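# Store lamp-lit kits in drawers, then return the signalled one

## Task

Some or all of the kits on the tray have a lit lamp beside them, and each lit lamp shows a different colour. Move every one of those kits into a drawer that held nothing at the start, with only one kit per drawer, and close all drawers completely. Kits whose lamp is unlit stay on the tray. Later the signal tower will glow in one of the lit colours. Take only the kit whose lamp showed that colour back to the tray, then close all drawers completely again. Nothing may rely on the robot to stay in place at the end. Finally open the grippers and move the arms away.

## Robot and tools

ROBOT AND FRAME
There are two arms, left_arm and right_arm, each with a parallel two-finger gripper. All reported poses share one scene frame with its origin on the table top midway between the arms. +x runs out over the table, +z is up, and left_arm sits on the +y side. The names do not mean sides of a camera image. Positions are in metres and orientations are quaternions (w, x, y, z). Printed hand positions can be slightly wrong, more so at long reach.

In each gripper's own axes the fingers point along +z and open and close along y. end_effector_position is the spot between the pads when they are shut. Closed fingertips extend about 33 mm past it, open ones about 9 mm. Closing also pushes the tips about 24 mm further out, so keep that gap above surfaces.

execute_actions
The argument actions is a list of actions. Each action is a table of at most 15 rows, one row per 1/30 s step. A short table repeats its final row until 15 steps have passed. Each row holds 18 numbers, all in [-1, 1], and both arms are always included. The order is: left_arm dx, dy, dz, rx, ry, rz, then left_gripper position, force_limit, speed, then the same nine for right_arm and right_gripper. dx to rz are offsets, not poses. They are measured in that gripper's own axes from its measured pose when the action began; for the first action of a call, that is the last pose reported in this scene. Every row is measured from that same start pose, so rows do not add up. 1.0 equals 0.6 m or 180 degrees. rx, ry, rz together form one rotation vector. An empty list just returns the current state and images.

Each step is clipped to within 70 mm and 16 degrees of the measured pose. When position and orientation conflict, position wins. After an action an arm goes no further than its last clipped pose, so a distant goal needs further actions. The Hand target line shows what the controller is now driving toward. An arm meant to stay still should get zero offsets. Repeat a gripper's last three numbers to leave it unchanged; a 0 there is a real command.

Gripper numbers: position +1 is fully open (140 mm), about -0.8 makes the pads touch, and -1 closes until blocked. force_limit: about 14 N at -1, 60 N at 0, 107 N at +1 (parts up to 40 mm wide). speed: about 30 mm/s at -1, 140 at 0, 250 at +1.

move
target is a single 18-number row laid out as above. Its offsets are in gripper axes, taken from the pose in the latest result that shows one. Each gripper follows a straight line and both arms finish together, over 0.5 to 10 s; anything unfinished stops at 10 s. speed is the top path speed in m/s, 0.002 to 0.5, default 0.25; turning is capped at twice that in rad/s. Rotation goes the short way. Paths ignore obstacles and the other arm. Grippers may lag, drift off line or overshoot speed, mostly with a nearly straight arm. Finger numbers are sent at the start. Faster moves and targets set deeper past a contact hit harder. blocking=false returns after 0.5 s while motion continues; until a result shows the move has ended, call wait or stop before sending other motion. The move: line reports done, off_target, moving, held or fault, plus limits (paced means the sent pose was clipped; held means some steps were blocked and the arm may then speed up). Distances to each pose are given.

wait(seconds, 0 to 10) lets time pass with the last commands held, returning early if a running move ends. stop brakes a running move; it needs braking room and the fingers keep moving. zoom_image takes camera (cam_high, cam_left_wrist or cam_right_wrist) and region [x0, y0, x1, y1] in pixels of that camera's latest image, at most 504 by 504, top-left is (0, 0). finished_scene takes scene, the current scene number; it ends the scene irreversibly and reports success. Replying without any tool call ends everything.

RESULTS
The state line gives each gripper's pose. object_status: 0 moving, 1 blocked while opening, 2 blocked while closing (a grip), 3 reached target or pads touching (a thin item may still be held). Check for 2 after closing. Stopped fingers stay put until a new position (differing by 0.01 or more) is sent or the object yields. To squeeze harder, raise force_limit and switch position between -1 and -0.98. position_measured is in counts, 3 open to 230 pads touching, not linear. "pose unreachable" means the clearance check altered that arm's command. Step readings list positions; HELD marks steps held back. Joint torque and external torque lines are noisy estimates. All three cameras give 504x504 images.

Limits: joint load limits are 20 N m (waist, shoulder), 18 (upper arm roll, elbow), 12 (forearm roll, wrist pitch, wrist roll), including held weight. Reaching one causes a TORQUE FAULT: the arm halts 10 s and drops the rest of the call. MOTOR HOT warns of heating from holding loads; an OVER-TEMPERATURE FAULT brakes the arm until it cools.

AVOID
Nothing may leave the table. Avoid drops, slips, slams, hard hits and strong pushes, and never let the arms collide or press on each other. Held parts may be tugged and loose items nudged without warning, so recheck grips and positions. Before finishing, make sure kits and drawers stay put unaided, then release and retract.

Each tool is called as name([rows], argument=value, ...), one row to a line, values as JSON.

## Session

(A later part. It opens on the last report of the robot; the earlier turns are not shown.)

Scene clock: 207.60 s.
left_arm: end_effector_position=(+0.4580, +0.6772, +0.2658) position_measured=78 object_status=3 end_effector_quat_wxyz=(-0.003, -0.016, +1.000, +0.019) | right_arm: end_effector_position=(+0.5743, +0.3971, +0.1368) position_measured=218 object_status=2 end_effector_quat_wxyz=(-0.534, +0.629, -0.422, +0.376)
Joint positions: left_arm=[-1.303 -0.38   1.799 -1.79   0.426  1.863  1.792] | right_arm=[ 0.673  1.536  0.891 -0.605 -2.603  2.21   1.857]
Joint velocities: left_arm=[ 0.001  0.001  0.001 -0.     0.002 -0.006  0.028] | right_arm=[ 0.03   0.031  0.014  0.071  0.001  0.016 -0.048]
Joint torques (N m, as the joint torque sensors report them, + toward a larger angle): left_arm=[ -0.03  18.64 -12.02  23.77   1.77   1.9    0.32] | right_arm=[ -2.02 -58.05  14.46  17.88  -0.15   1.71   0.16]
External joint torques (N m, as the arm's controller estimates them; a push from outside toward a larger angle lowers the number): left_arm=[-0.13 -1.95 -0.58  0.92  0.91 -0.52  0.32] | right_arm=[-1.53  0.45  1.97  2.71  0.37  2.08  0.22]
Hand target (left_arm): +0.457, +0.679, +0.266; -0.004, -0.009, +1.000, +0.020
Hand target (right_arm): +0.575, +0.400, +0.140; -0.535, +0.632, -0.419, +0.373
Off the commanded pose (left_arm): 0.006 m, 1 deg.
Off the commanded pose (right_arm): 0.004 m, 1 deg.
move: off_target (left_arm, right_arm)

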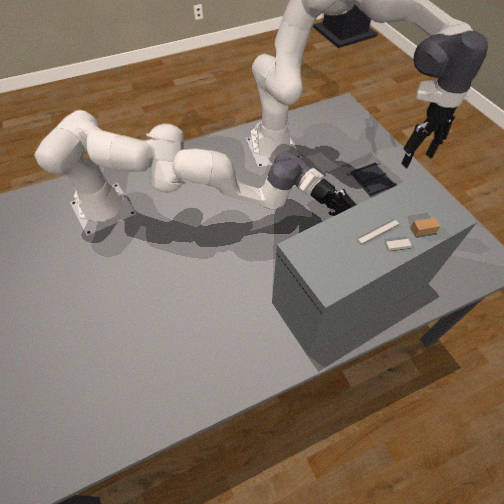

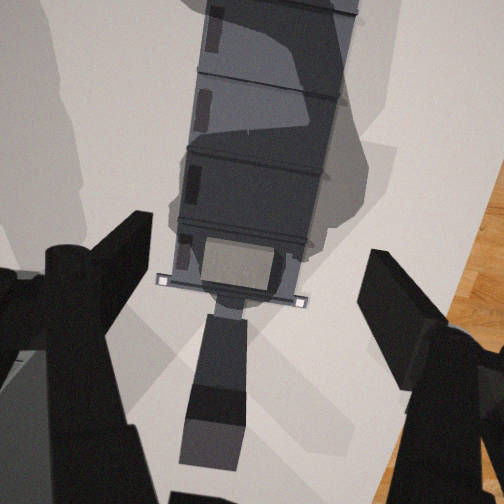

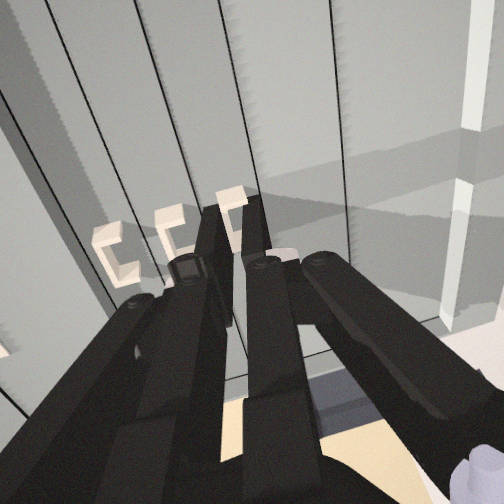

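move(target=[0,0,0,0,0,0,0.4,0,0,0,0,0,0,0,0,-0.55,0.3,0])

move(target=[0,0,0,0,0,0,0.4,0,0,0,0,-0.08,0,0,0,-0.55,0.3,0], speed=0.1)

wait(seconds=4)

Scene clock: 210.17 s.
left_arm: end_effector_position=(+0.4578, +0.6772, +0.2658) position_measured=78 object_status=3 end_effector_quat_wxyz=(-0.003, -0.013, +1.000, +0.019) | right_arm: end_effector_position=(+0.5728, +0.3979, +0.1348) position_measured=199 object_status=3 end_effector_quat_wxyz=(-0.532, +0.631, -0.420, +0.377)
Joint positions: left_arm=[-1.303 -0.38   1.799 -1.79   0.426  1.862  1.797] | right_arm=[ 0.676  1.54   0.893 -0.601 -2.602  2.211  1.848]
Joint velocities: left_arm=[-0.001  0.001 -0.001  0.001 -0.001 -0.001 -0.005] | right_arm=[ 0.001  0.    -0.001 -0.001 -0.001 -0.001  0.003]
Joint torques (N m, as the joint torque sensors report them, + toward a larger angle): left_arm=[  0.55  19.17 -12.54  22.01   0.44   2.47  -0.12] | right_arm=[ -1.99 -57.82  13.19  14.14  -1.    -0.64   0.37]
External joint torques (N m, as the arm's controller estimates them; a push from outside toward a larger angle lowers the number): left_arm=[ 0.79 -1.58 -0.81 -0.74 -0.41  0.05 -0.12] | right_arm=[-2.14  0.58  0.64 -0.87 -0.5  -0.28  0.42]
Hand target (left_arm): +0.458, +0.677, +0.266; -0.003, -0.016, +1.000, +0.019
Hand target (right_arm): +0.574, +0.397, +0.137; -0.534, +0.629, -0.422, +0.376
Off the commanded pose (left_arm): 0.000 m, 0 deg.
Off the commanded pose (right_arm): 0.003 m, 0 deg.
move: done

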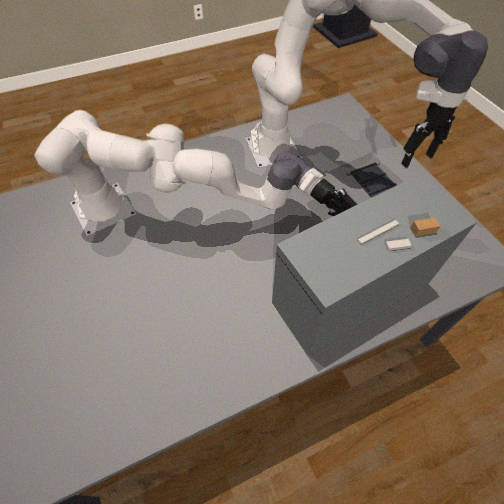

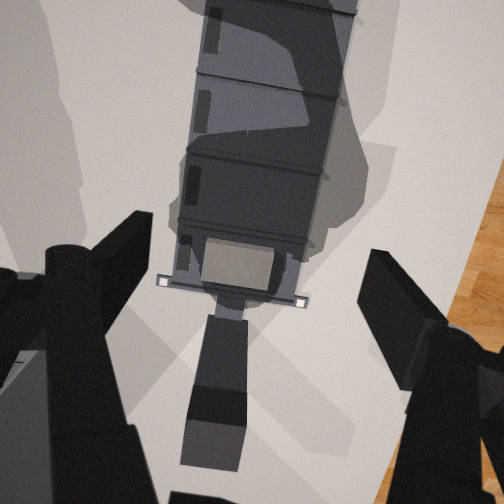

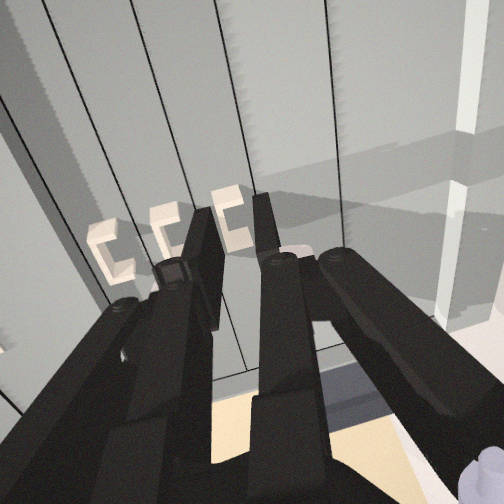

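Scene clock: 211.33 s.
left_arm: end_effector_position=(+0.4578, +0.6772, +0.2658) position_measured=78 object_status=3 end_effector_quat_wxyz=(-0.003, -0.013, +1.000, +0.019) | right_arm: end_effector_position=(+0.5278, +0.3795, +0.1393) position_measured=199 object_status=3 end_effector_quat_wxyz=(-0.527, +0.636, -0.416, +0.380)
Joint positions: left_arm=[-1.303 -0.38   1.799 -1.79   0.426  1.862  1.797] | right_arm=[ 0.525  1.329  0.875 -1.106 -2.589  1.987  1.967]
Joint velocities: left_arm=[ 0.002  0.001 -0.     0.    -0.001  0.     0.001] | right_arm=[ 0.002 -0.002 -0.    -0.004 -0.    -0.009  0.033]
Joint torques (N m, as the joint torque sensors report them, + toward a larger angle): left_arm=[  0.34  19.73 -13.05  23.01   0.6    2.34   0.11] | right_arm=[ -1.62 -54.38  21.1   14.19  -2.3   -1.09   0.27]
External joint torques (N m, as the arm's controller estimates them; a push from outside toward a larger angle lowers the number): left_arm=[ 0.21 -0.88 -1.62  0.16 -0.26 -0.07  0.11] | right_arm=[-1.85 -0.44  2.04 -0.62 -1.18 -0.45  0.32]
Hand target (left_arm): +0.458, +0.677, +0.266; -0.003, -0.013, +1.000, +0.019
Hand target (right_arm): +0.528, +0.379, +0.142; -0.532, +0.631, -0.420, +0.377
Off the commanded pose (left_arm): 0.000 m, 0 deg.
Off the commanded pose (right_arm): 0.003 m, 1 deg.
move: done

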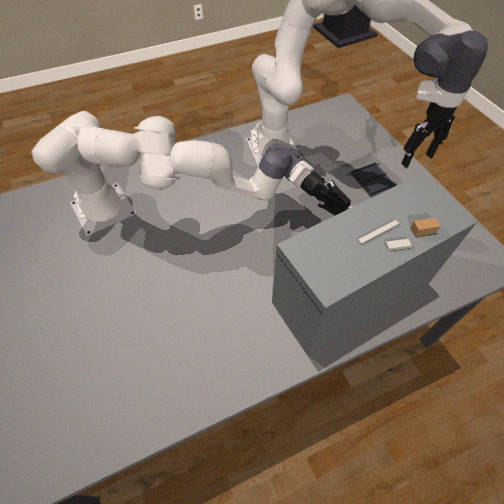

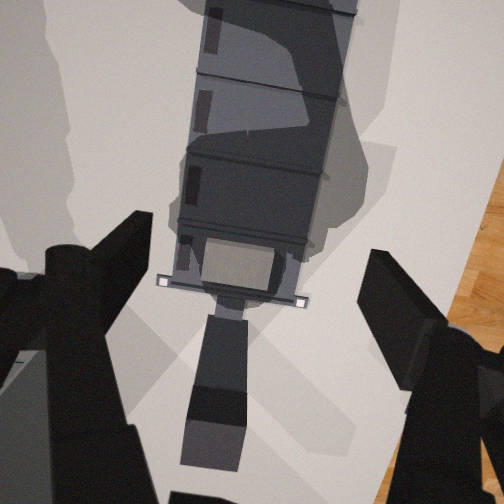

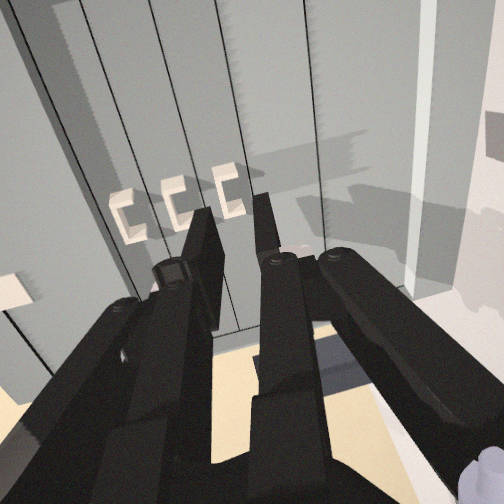

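Scene clock: 215.33 s.
left_arm: end_effector_position=(+0.4578, +0.6772, +0.2658) position_measured=78 object_status=3 end_effector_quat_wxyz=(-0.003, -0.013, +1.000, +0.019) | right_arm: end_effector_position=(+0.5280, +0.3791, +0.1396) position_measured=199 object_status=3 end_effector_quat_wxyz=(-0.529, +0.634, -0.419, +0.378)
Joint positions: left_arm=[-1.303 -0.38   1.799 -1.79   0.426  1.862  1.797] | right_arm=[ 0.525  1.328  0.875 -1.106 -2.589  1.985  1.976]
Joint velocities: left_arm=[-0.001  0.002  0.     0.001 -0.    -0.001 -0.001] | right_arm=[ 0.001 -0.    -0.001 -0.001  0.    -0.001 -0.001]
Joint torques (N m, as the joint torque sensors report them, + toward a larger angle): left_arm=[  1.61  19.12 -13.37  22.36   0.65   2.42   0.1 ] | right_arm=[ -1.29 -53.51  21.05  13.78  -2.28  -1.13   0.37]
External joint torques (N m, as the arm's controller estimates them; a push from outside toward a larger angle lowers the number): left_arm=[ 1.65 -1.62 -1.77 -0.5  -0.21  0.    0.1 ] | right_arm=[-1.22  0.4   2.12 -1.12 -1.16 -0.46  0.43]
Hand target (left_arm): +0.458, +0.677, +0.266; -0.003, -0.013, +1.000, +0.019
Hand target (right_arm): +0.528, +0.379, +0.142; -0.532, +0.631, -0.420, +0.377
Off the commanded pose (left_arm): 0.000 m, 0 deg.
Off the commanded pose (right_arm): 0.003 m, 0 deg.
wait: 4.00 s; at rest by 0.17 s

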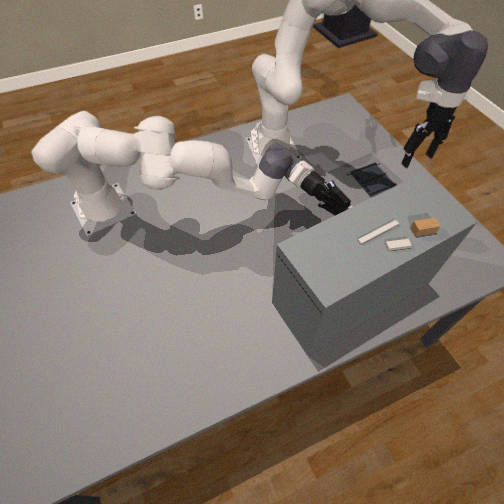

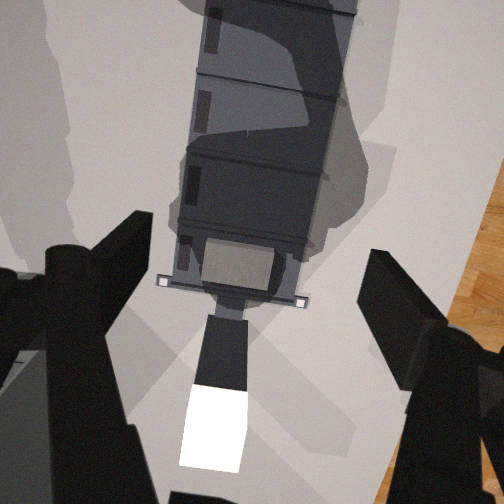

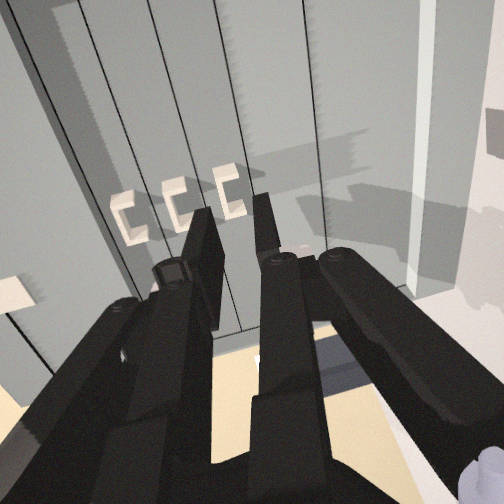

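White: L3 again. Back to (.573,.396,.137).

move(target=[0,0,0,0,0,0,0.4,0,0,0.001,-0.006,0.081,0,0,0,-0.55,0.3,0], speed=0.07)

move(target=[0,0,0,0,0,0,0.4,0,0,0,0,0,0,0,0,-1,0.3,-0.5])

move(target=[0,0,0,0,0,0,0.4,0,0,-0.053,0.03,-0.208,0,0,0,-1,0.3,-0.5], speed=0.08)

move(target=[-0.118,-0.433,-0.005,0,0,-0.025,0.3,0,0,0,0,0,0,0,0,-1,0.3,-0.5], speed=0.2)

Scene clock: 219.13 s.
left_arm: end_effector_position=(+0.4578, +0.6772, +0.2658) position_measured=78 object_status=3 end_effector_quat_wxyz=(-0.003, -0.013, +1.000, +0.019) | right_arm: end_effector_position=(+0.5732, +0.3970, +0.1361) position_measured=199 object_status=3 end_effector_quat_wxyz=(-0.534, +0.628, -0.423, +0.375)
Joint positions: left_arm=[-1.303 -0.38   1.799 -1.79   0.426  1.862  1.797] | right_arm=[ 0.67   1.529  0.883 -0.62  -2.596  2.204  1.865]
Joint velocities: left_arm=[-0.001  0.001 -0.    -0.002  0.001  0.    -0.001] | right_arm=[ 0.03   0.028  0.002  0.073  0.011  0.038 -0.058]
Joint torques (N m, as the joint torque sensors report them, + toward a larger angle): left_arm=[ -0.2   19.42 -12.42  21.88   0.75   2.44   0.13] | right_arm=[ -1.63 -56.05  13.75  16.91   0.24  -0.03  -0.32]
External joint torques (N m, as the arm's controller estimates them; a push from outside toward a larger angle lowers the number): left_arm=[-0.09 -1.23 -0.83 -0.82 -0.11  0.04  0.13] | right_arm=[-1.63  2.46  0.99  1.76  0.78  0.32 -0.26]
Hand target (left_arm): +0.458, +0.677, +0.266; -0.003, -0.013, +1.000, +0.019
Hand target (right_arm): +0.574, +0.397, +0.136; -0.530, +0.634, -0.418, +0.378
Off the commanded pose (left_arm): 0.000 m, 0 deg.
Off the commanded pose (right_arm): 0.001 m, 1 deg.
move: done

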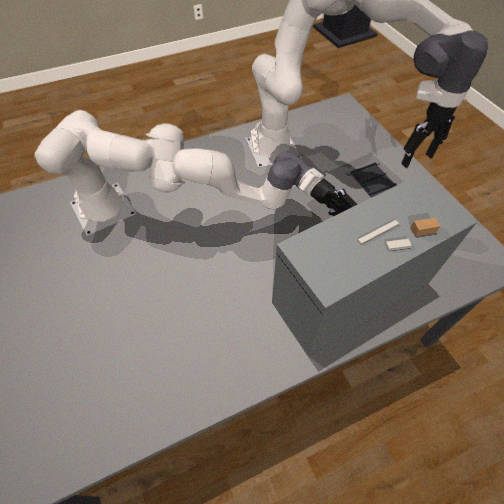

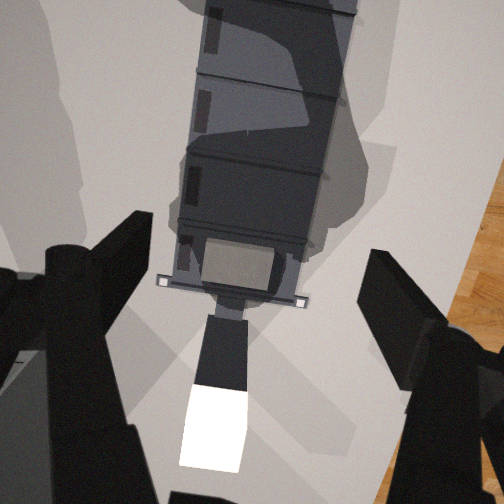

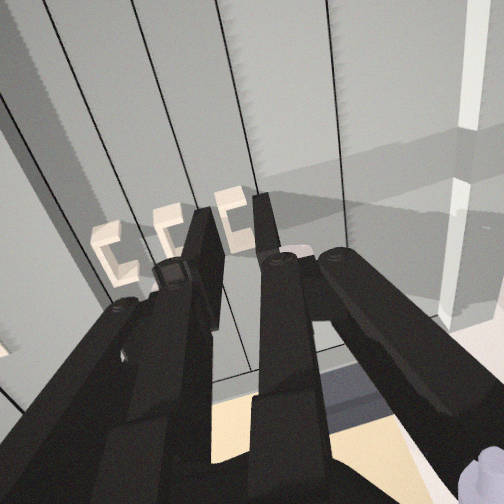

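Scene clock: 219.63 s.
left_arm: end_effector_position=(+0.4578, +0.6772, +0.2658) position_measured=78 object_status=3 end_effector_quat_wxyz=(-0.003, -0.013, +1.000, +0.019) | right_arm: end_effector_position=(+0.5731, +0.3972, +0.1367) position_measured=218 object_status=2 end_effector_quat_wxyz=(-0.533, +0.629, -0.422, +0.376)
Joint positions: left_arm=[-1.303 -0.38   1.799 -1.79   0.426  1.862  1.797] | right_arm=[ 0.67   1.528  0.883 -0.62  -2.596  2.204  1.861]
Joint velocities: left_arm=[ 0.001 -0.001 -0.001 -0.001  0.     0.001  0.003] | right_arm=[-0.001 -0.     0.    -0.001  0.001 -0.001 -0.005]
Joint torques (N m, as the joint torque sensors report them, + toward a larger angle): left_arm=[  0.82  19.02 -12.78  22.56   0.88   2.33   0.07] | right_arm=[ -0.59 -55.98  13.57  15.45  -0.7   -0.48   0.35]
External joint torques (N m, as the arm's controller estimates them; a push from outside toward a larger angle lowers the number): left_arm=[ 0.85 -1.61 -1.22 -0.23  0.02 -0.09  0.07] | right_arm=[-0.57  2.3   0.86  0.23 -0.17 -0.09  0.41]
Hand target (left_arm): +0.458, +0.677, +0.266; -0.003, -0.013, +1.000, +0.019
Hand target (right_arm): +0.573, +0.397, +0.136; -0.534, +0.628, -0.423, +0.375
Off the commanded pose (left_arm): 0.000 m, 0 deg.
Off the commanded pose (right_arm): 0.001 m, 0 deg.
move: done

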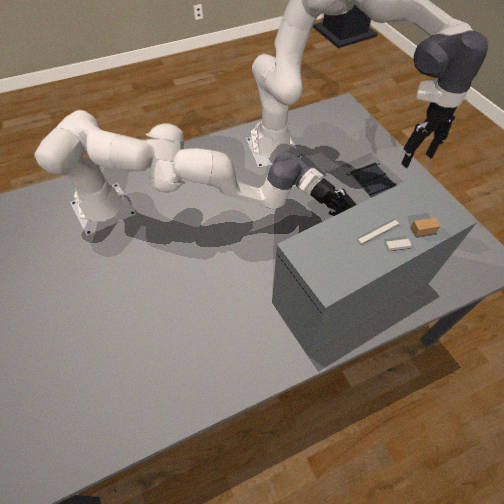

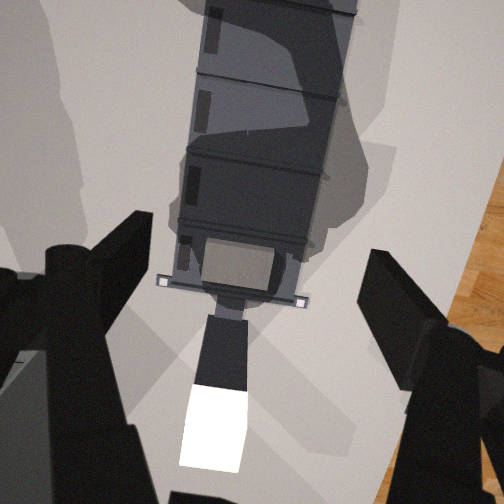

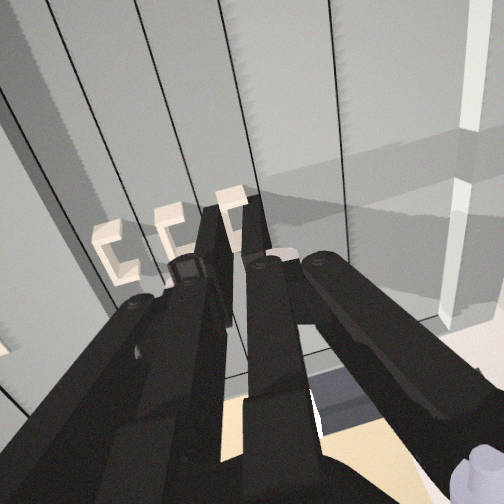

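Scene clock: 221.70 s.
left_arm: end_effector_position=(+0.4578, +0.6772, +0.2658) position_measured=78 object_status=3 end_effector_quat_wxyz=(-0.003, -0.013, +1.000, +0.019) | right_arm: end_effector_position=(+0.4445, +0.3803, +0.1390) position_measured=219 object_status=2 end_effector_quat_wxyz=(-0.532, +0.632, -0.415, +0.382)
Joint positions: left_arm=[-1.303 -0.38   1.799 -1.79   0.426  1.862  1.797] | right_arm=[ 0.541  1.268  0.916 -1.324 -2.579  1.786  2.025]
Joint velocities: left_arm=[-0.001  0.     0.001 -0.001 -0.    -0.001 -0.   ] | right_arm=[-0.003  0.001  0.006 -0.006 -0.    -0.006  0.007]
Joint torques (N m, as the joint torque sensors report them, + toward a larger angle): left_arm=[  0.55  19.   -12.96  22.14   0.78   2.3    0.2 ] | right_arm=[ -1.33 -47.56  24.17  12.47  -1.47  -1.29   0.84]
External joint torques (N m, as the arm's controller estimates them; a push from outside toward a larger angle lowers the number): left_arm=[ 0.63 -1.63 -1.41 -0.55 -0.07 -0.1   0.2 ] | right_arm=[-1.39  3.06  2.94 -1.3   0.1  -0.47  0.89]
Hand target (left_arm): +0.458, +0.677, +0.266; -0.003, -0.013, +1.000, +0.019
Hand target (right_arm): +0.444, +0.379, +0.137; -0.533, +0.629, -0.422, +0.377
Off the commanded pose (left_arm): 0.000 m, 0 deg.
Off the commanded pose (right_arm): 0.003 m, 1 deg.
move: done

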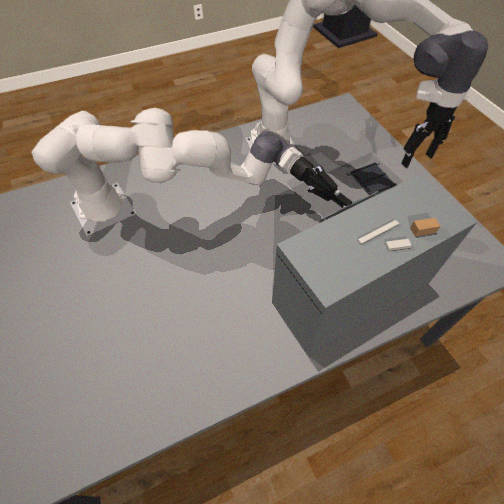

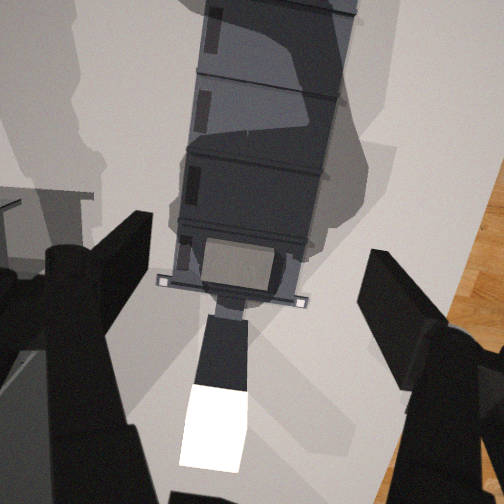

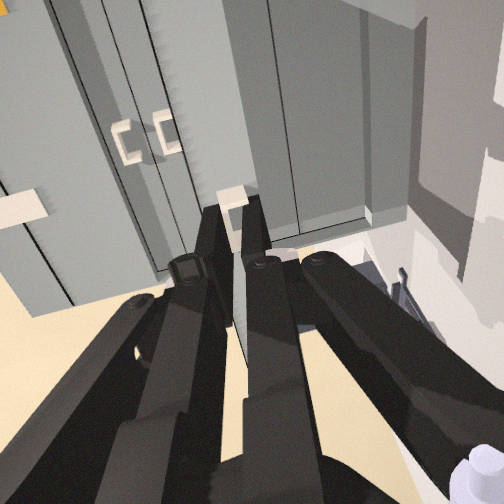

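Scene clock: 223.87 s.
left_arm: end_effector_position=(+0.5361, +0.4172, +0.2646) position_measured=91 object_status=3 end_effector_quat_wxyz=(+0.004, -0.044, +0.999, +0.017) | right_arm: end_effector_position=(+0.4445, +0.3803, +0.1390) position_measured=219 object_status=2 end_effector_quat_wxyz=(-0.532, +0.632, -0.415, +0.382)
Joint positions: left_arm=[-1.816 -0.269  1.909 -1.817  0.305  1.898  1.353] | right_arm=[ 0.541  1.268  0.916 -1.324 -2.579  1.786  2.025]
Joint velocities: left_arm=[-0.006 -0.002  0.006  0.002  0.001 -0.005 -0.028] | right_arm=[-0.    -0.001 -0.001  0.001  0.     0.    -0.001]
Joint torques (N m, as the joint torque sensors report them, + toward a larger angle): left_arm=[-1.63 19.31 -8.15 24.08  0.31  1.98 -0.06] | right_arm=[ -0.48 -49.06  21.83  14.22  -1.73  -0.94   0.06]
External joint torques (N m, as the arm's controller estimates them; a push from outside toward a larger angle lowers the number): left_arm=[-1.71 -0.86 -0.24  0.46 -0.51 -0.44 -0.06] | right_arm=[-0.33  1.65  0.64  0.37 -0.16 -0.11  0.12]
Hand target (left_arm): +0.536, +0.417, +0.265; +0.003, -0.051, +0.999, +0.017
Hand target (right_arm): +0.444, +0.380, +0.139; -0.532, +0.632, -0.415, +0.382
Off the commanded pose (left_arm): 0.007 m, 1 deg.
Off the commanded pose (right_arm): 0.000 m, 0 deg.
move: off_target (left_arm)

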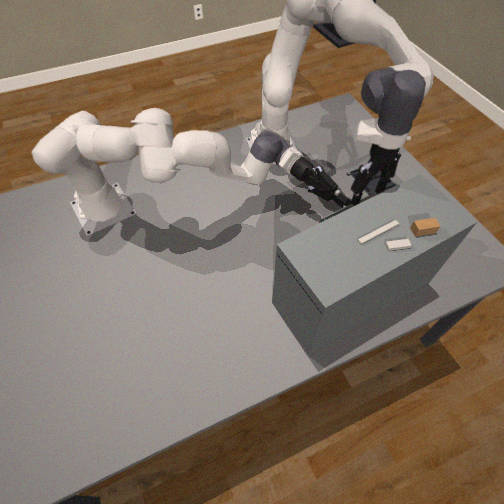

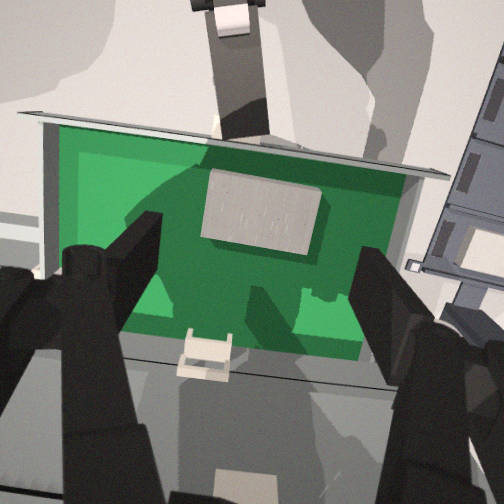

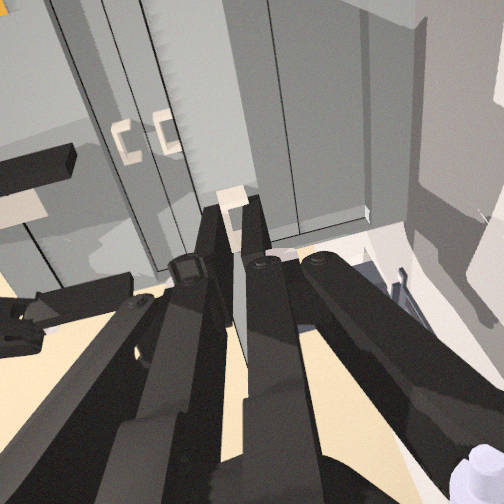

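move(target=[-0.002,0.002,0.122,0,0,0,0.3,0,0,0,0,0,0,0,0,-1,0.3,-0.5], speed=0.1)

move(target=[0,0,0,0,0,0,-1,0,-0.5,0,0,0,0,0,0,-1,0.3,-0.5])

move(target=[0.02,0,-0.12,0,0,0,-1,0,-0.5,0,0,0,0,0,0,-1,0.3,-0.5], speed=0.15)

move(target=[0.04,0.445,0.1,0,0,0.025,-1,0,-0.5,0.053,-0.033,0.212,0,0,0,-1,0.3,-0.5], speed=0.1)

Scene clock: 228.13 s.
left_arm: end_effector_position=(+0.5376, +0.4198, +0.1926) position_measured=91 object_status=3 end_effector_quat_wxyz=(+0.003, -0.042, +0.999, +0.015) | right_arm: end_effector_position=(+0.4445, +0.3803, +0.1390) position_measured=219 object_status=2 end_effector_quat_wxyz=(-0.532, +0.632, -0.415, +0.382)
Joint positions: left_arm=[-1.887 -0.349  1.997 -1.924  0.393  2.045  1.302] | right_arm=[ 0.541  1.268  0.916 -1.324 -2.579  1.786  2.025]
Joint velocities: left_arm=[-0.008  0.     0.007  0.002 -0.001  0.012 -0.01 ] | right_arm=[-0.001 -0.001  0.001  0.001  0.    -0.     0.   ]
Joint torques (N m, as the joint torque sensors report them, + toward a larger angle): left_arm=[ -1.49  22.87 -10.54  20.79   1.69   2.77   0.04] | right_arm=[ -0.27 -49.08  21.67  14.06  -1.68  -0.93   0.04]
External joint torques (N m, as the arm's controller estimates them; a push from outside toward a larger angle lowers the number): left_arm=[-1.47 -1.37 -0.56 -1.99  0.94  0.34  0.03] | right_arm=[-0.13  1.66  0.45  0.2  -0.11 -0.1   0.09]
Hand target (left_arm): +0.538, +0.420, +0.192; +0.005, -0.044, +0.999, +0.017
Hand target (right_arm): +0.444, +0.380, +0.139; -0.532, +0.632, -0.415, +0.382
Off the commanded pose (left_arm): 0.002 m, 0 deg.
Off the commanded pose (right_arm): 0.000 m, 0 deg.
move: done

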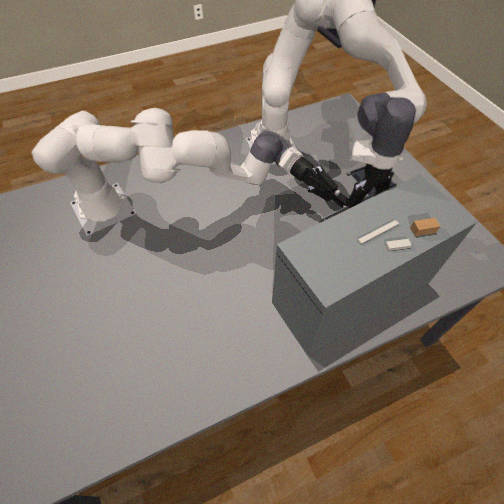

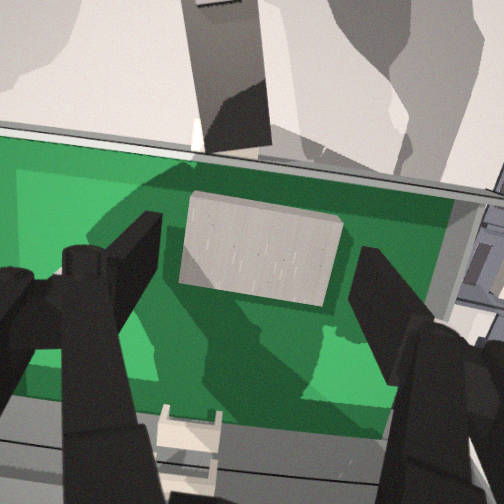

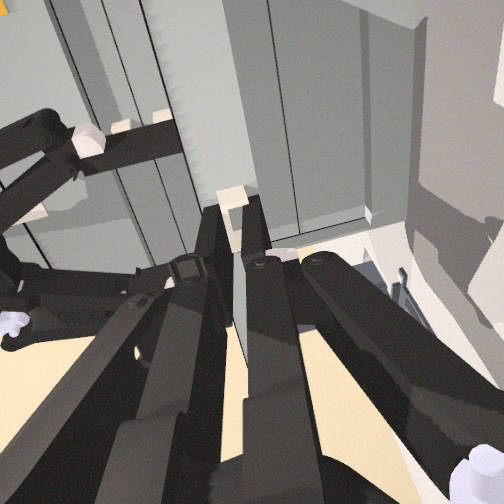

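Scene clock: 228.67 s.
left_arm: end_effector_position=(+0.5378, +0.4199, +0.1929) position_measured=133 object_status=2 end_effector_quat_wxyz=(+0.003, -0.042, +0.999, +0.015) | right_arm: end_effector_position=(+0.4445, +0.3804, +0.1390) position_measured=219 object_status=2 end_effector_quat_wxyz=(-0.532, +0.632, -0.415, +0.382)
Joint positions: left_arm=[-1.887 -0.349  1.997 -1.923  0.393  2.045  1.302] | right_arm=[ 0.541  1.268  0.916 -1.324 -2.579  1.786  2.025]
Joint velocities: left_arm=[ 0.002  0.    -0.    -0.001 -0.001  0.001  0.   ] | right_arm=[ 0.001 -0.001 -0.001 -0.001  0.001  0.001  0.   ]
Joint torques (N m, as the joint torque sensors report them, + toward a larger angle): left_arm=[  0.58  22.6  -10.89  22.67   0.62   2.32   0.15] | right_arm=[ -0.65 -48.97  21.97  13.88  -1.69  -0.95   0.04]
External joint torques (N m, as the arm's controller estimates them; a push from outside toward a larger angle lowers the number): left_arm=[ 0.5  -1.5  -1.07  0.   -0.13 -0.09  0.15] | right_arm=[-0.61  1.7   0.75  0.1  -0.12 -0.14  0.1 ]
Hand target (left_arm): +0.538, +0.420, +0.193; +0.003, -0.042, +0.999, +0.015
Hand target (right_arm): +0.444, +0.380, +0.139; -0.532, +0.632, -0.415, +0.382
Off the commanded pose (left_arm): 0.000 m, 0 deg.
Off the commanded pose (right_arm): 0.000 m, 0 deg.
move: done

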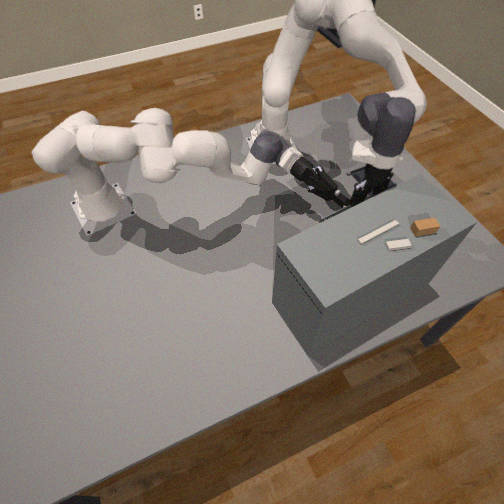

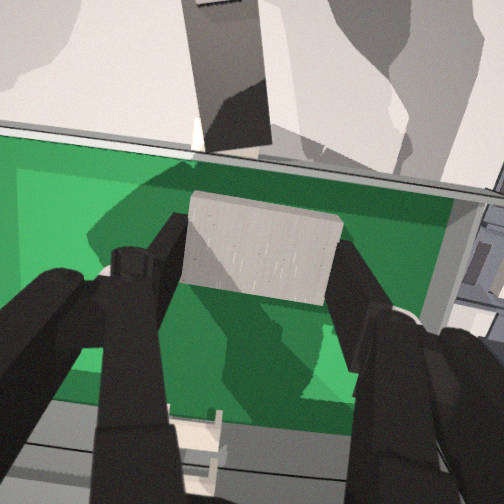

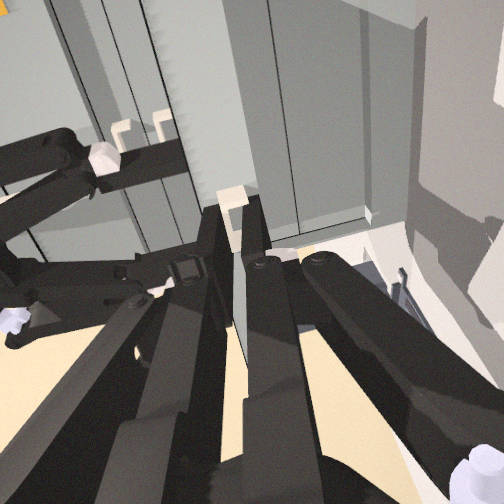

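Scene clock: 229.73 s.
left_arm: end_effector_position=(+0.5260, +0.4181, +0.2638) position_measured=133 object_status=2 end_effector_quat_wxyz=(+0.003, -0.046, +0.999, +0.018) | right_arm: end_effector_position=(+0.4445, +0.3804, +0.1390) position_measured=219 object_status=2 end_effector_quat_wxyz=(-0.531, +0.632, -0.415, +0.382)
Joint positions: left_arm=[-1.749 -0.218  1.866 -1.86   0.26   1.918  1.379] | right_arm=[ 0.541  1.268  0.916 -1.324 -2.579  1.786  2.025]
Joint velocities: left_arm=[ 0.011  0.    -0.015 -0.002 -0.001 -0.012  0.021] | right_arm=[-0.    -0.     0.    -0.001  0.     0.     0.   ]
Joint torques (N m, as the joint torque sensors report them, + toward a larger angle): left_arm=[ 1.38 15.77 -8.09 23.75 -0.31  1.96  0.34] | right_arm=[ -0.49 -48.95  21.9   14.23  -1.69  -0.9    0.05]
External joint torques (N m, as the arm's controller estimates them; a push from outside toward a larger angle lowers the number): left_arm=[ 1.45 -1.42 -1.47 -0.01 -1.12 -0.45  0.34] | right_arm=[-0.44  1.78  0.65  0.43 -0.12 -0.09  0.1 ]
Hand target (left_arm): +0.525, +0.417, +0.264; +0.001, -0.042, +0.999, +0.016
Hand target (right_arm): +0.444, +0.380, +0.139; -0.532, +0.632, -0.415, +0.382
Off the commanded pose (left_arm): 0.002 m, 1 deg.
Off the commanded pose (right_arm): 0.000 m, 0 deg.
move: done

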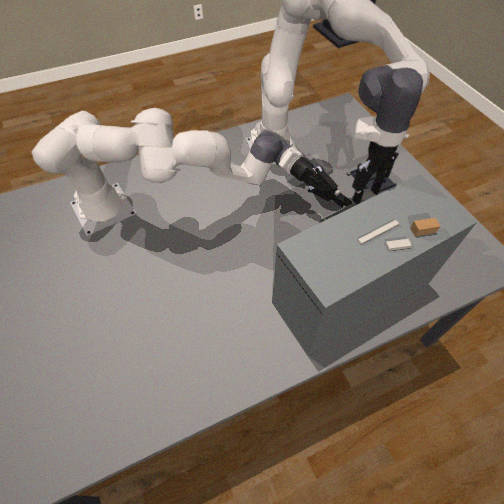

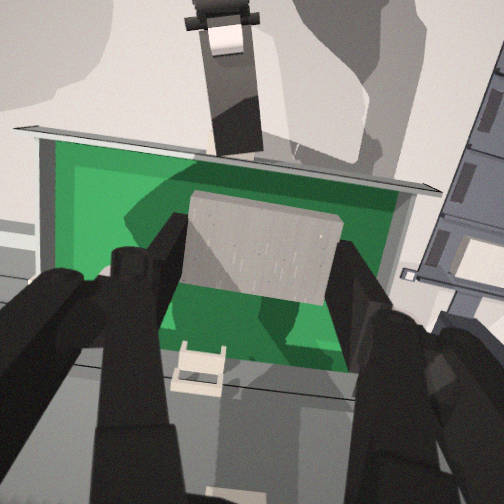

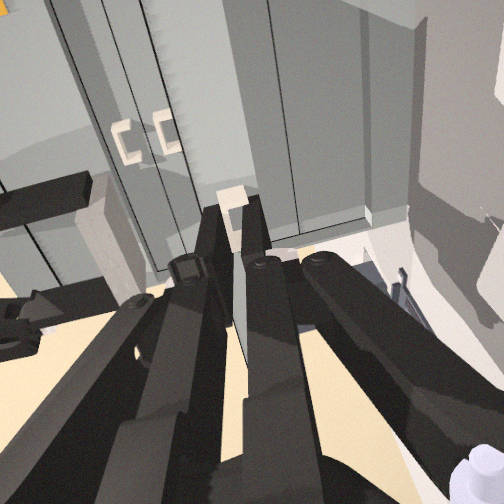

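Scene clock: 232.97 s.
left_arm: end_effector_position=(+0.4769, +0.6839, +0.2079) position_measured=133 object_status=2 end_effector_quat_wxyz=(+0.000, -0.015, +1.000, +0.017) | right_arm: end_effector_position=(+0.5743, +0.3979, +0.1368) position_measured=219 object_status=2 end_effector_quat_wxyz=(-0.532, +0.630, -0.418, +0.381)
Joint positions: left_arm=[-1.473 -0.446  1.981 -1.812  0.479  1.971  1.761] | right_arm=[ 0.691  1.559  0.908 -0.56  -2.616  2.219  1.831]
Joint velocities: left_arm=[ 0.001 -0.001  0.     0.     0.001 -0.001  0.026] | right_arm=[ 0.049  0.05   0.022  0.119  0.001  0.032 -0.062]
Joint torques (N m, as the joint torque sensors report them, + toward a larger angle): left_arm=[  1.15  24.84 -13.81  23.51   1.74   2.01   0.32] | right_arm=[ -1.82 -58.99  14.58  18.22  -0.22   1.44   0.12]
External joint torques (N m, as the arm's controller estimates them; a push from outside toward a larger angle lowers the number): left_arm=[ 1.07 -2.37 -1.3   1.3   0.93 -0.41  0.32] | right_arm=[-1.37 -0.35  2.73  3.44  0.27  1.77  0.18]
Hand target (left_arm): +0.477, +0.686, +0.209; -0.001, -0.008, +1.000, +0.019
Hand target (right_arm): +0.576, +0.400, +0.142; -0.532, +0.633, -0.414, +0.381
Off the commanded pose (left_arm): 0.005 m, 1 deg.
Off the commanded pose (right_arm): 0.005 m, 0 deg.
move: off_target (left_arm, right_arm)

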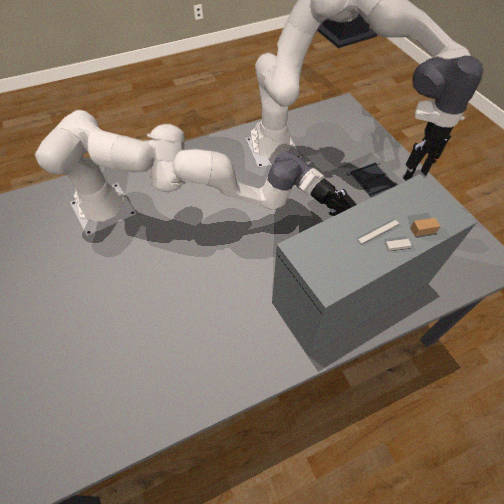

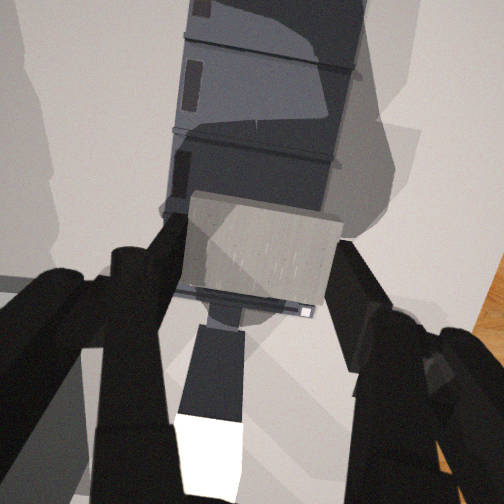

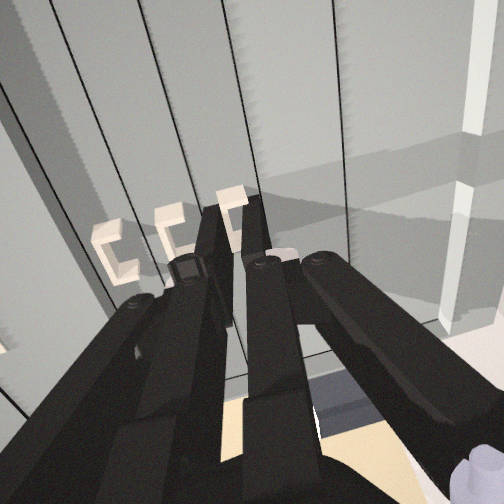

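move(target=[-0.01,-0.017,0.235,0,0,0,-1,0,-0.5,0,0,0,0,0,0,-0.55,0.3,0], speed=0.12)

Scene clock: 236.20 s.
left_arm: end_effector_position=(+0.4838, +0.6765, +0.0665) position_measured=133 object_status=2 end_effector_quat_wxyz=(+0.000, -0.011, +1.000, +0.014) | right_arm: end_effector_position=(+0.5727, +0.3987, +0.1346) position_measured=199 object_status=3 end_effector_quat_wxyz=(-0.530, +0.632, -0.416, +0.382)
Joint positions: left_arm=[-1.648 -0.621  2.204 -1.917  0.661  2.217  1.641] | right_arm=[ 0.695  1.564  0.91  -0.552 -2.615  2.222  1.822]
Joint velocities: left_arm=[-0.004  0.002  0.006 -0.     0.001  0.012 -0.018] | right_arm=[ 0.    -0.001 -0.002 -0.002  0.     0.     0.003]
Joint torques (N m, as the joint torque sensors report them, + toward a larger angle): left_arm=[ -1.1   33.41 -14.63  19.42   1.45   2.91  -0.13] | right_arm=[ -1.76 -58.28  12.36  13.75  -0.86  -0.7    0.4 ]
External joint torques (N m, as the arm's controller estimates them; a push from outside toward a larger angle lowers the number): left_arm=[-1.1  -1.55  0.43 -0.11  0.78  0.49 -0.14] | right_arm=[-1.96  0.25  0.5  -0.92 -0.38 -0.37  0.45]
Hand target (left_arm): +0.485, +0.677, +0.067; +0.002, -0.014, +1.000, +0.017
Hand target (right_arm): +0.574, +0.398, +0.137; -0.532, +0.630, -0.418, +0.382
Off the commanded pose (left_arm): 0.002 m, 1 deg.
Off the commanded pose (right_arm): 0.003 m, 0 deg.
move: done

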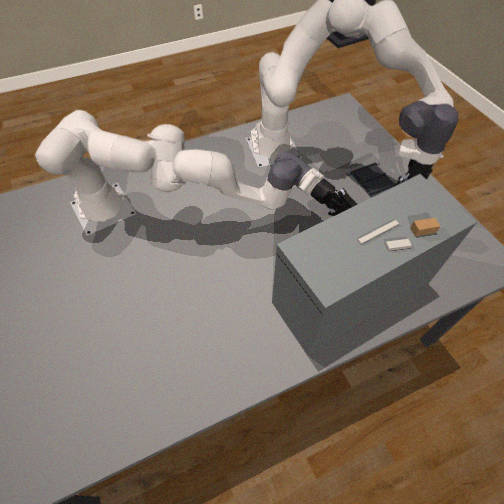

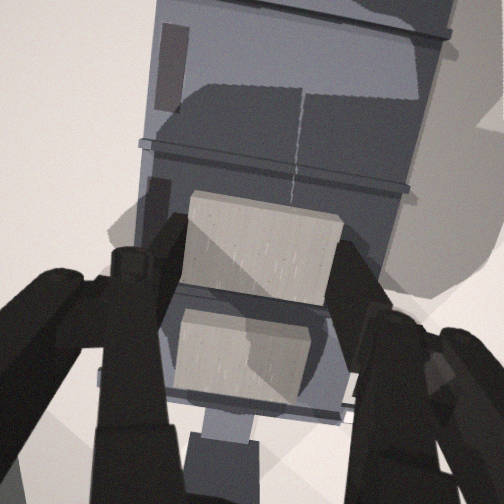

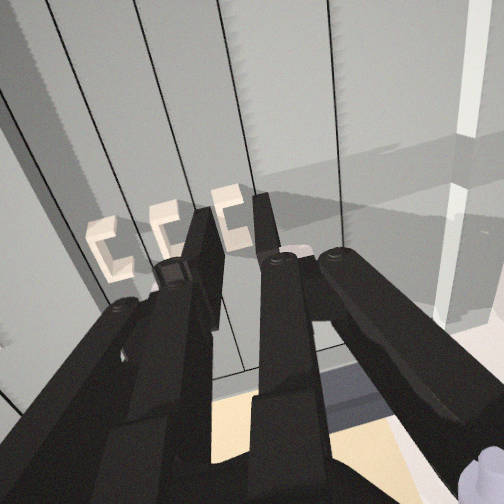

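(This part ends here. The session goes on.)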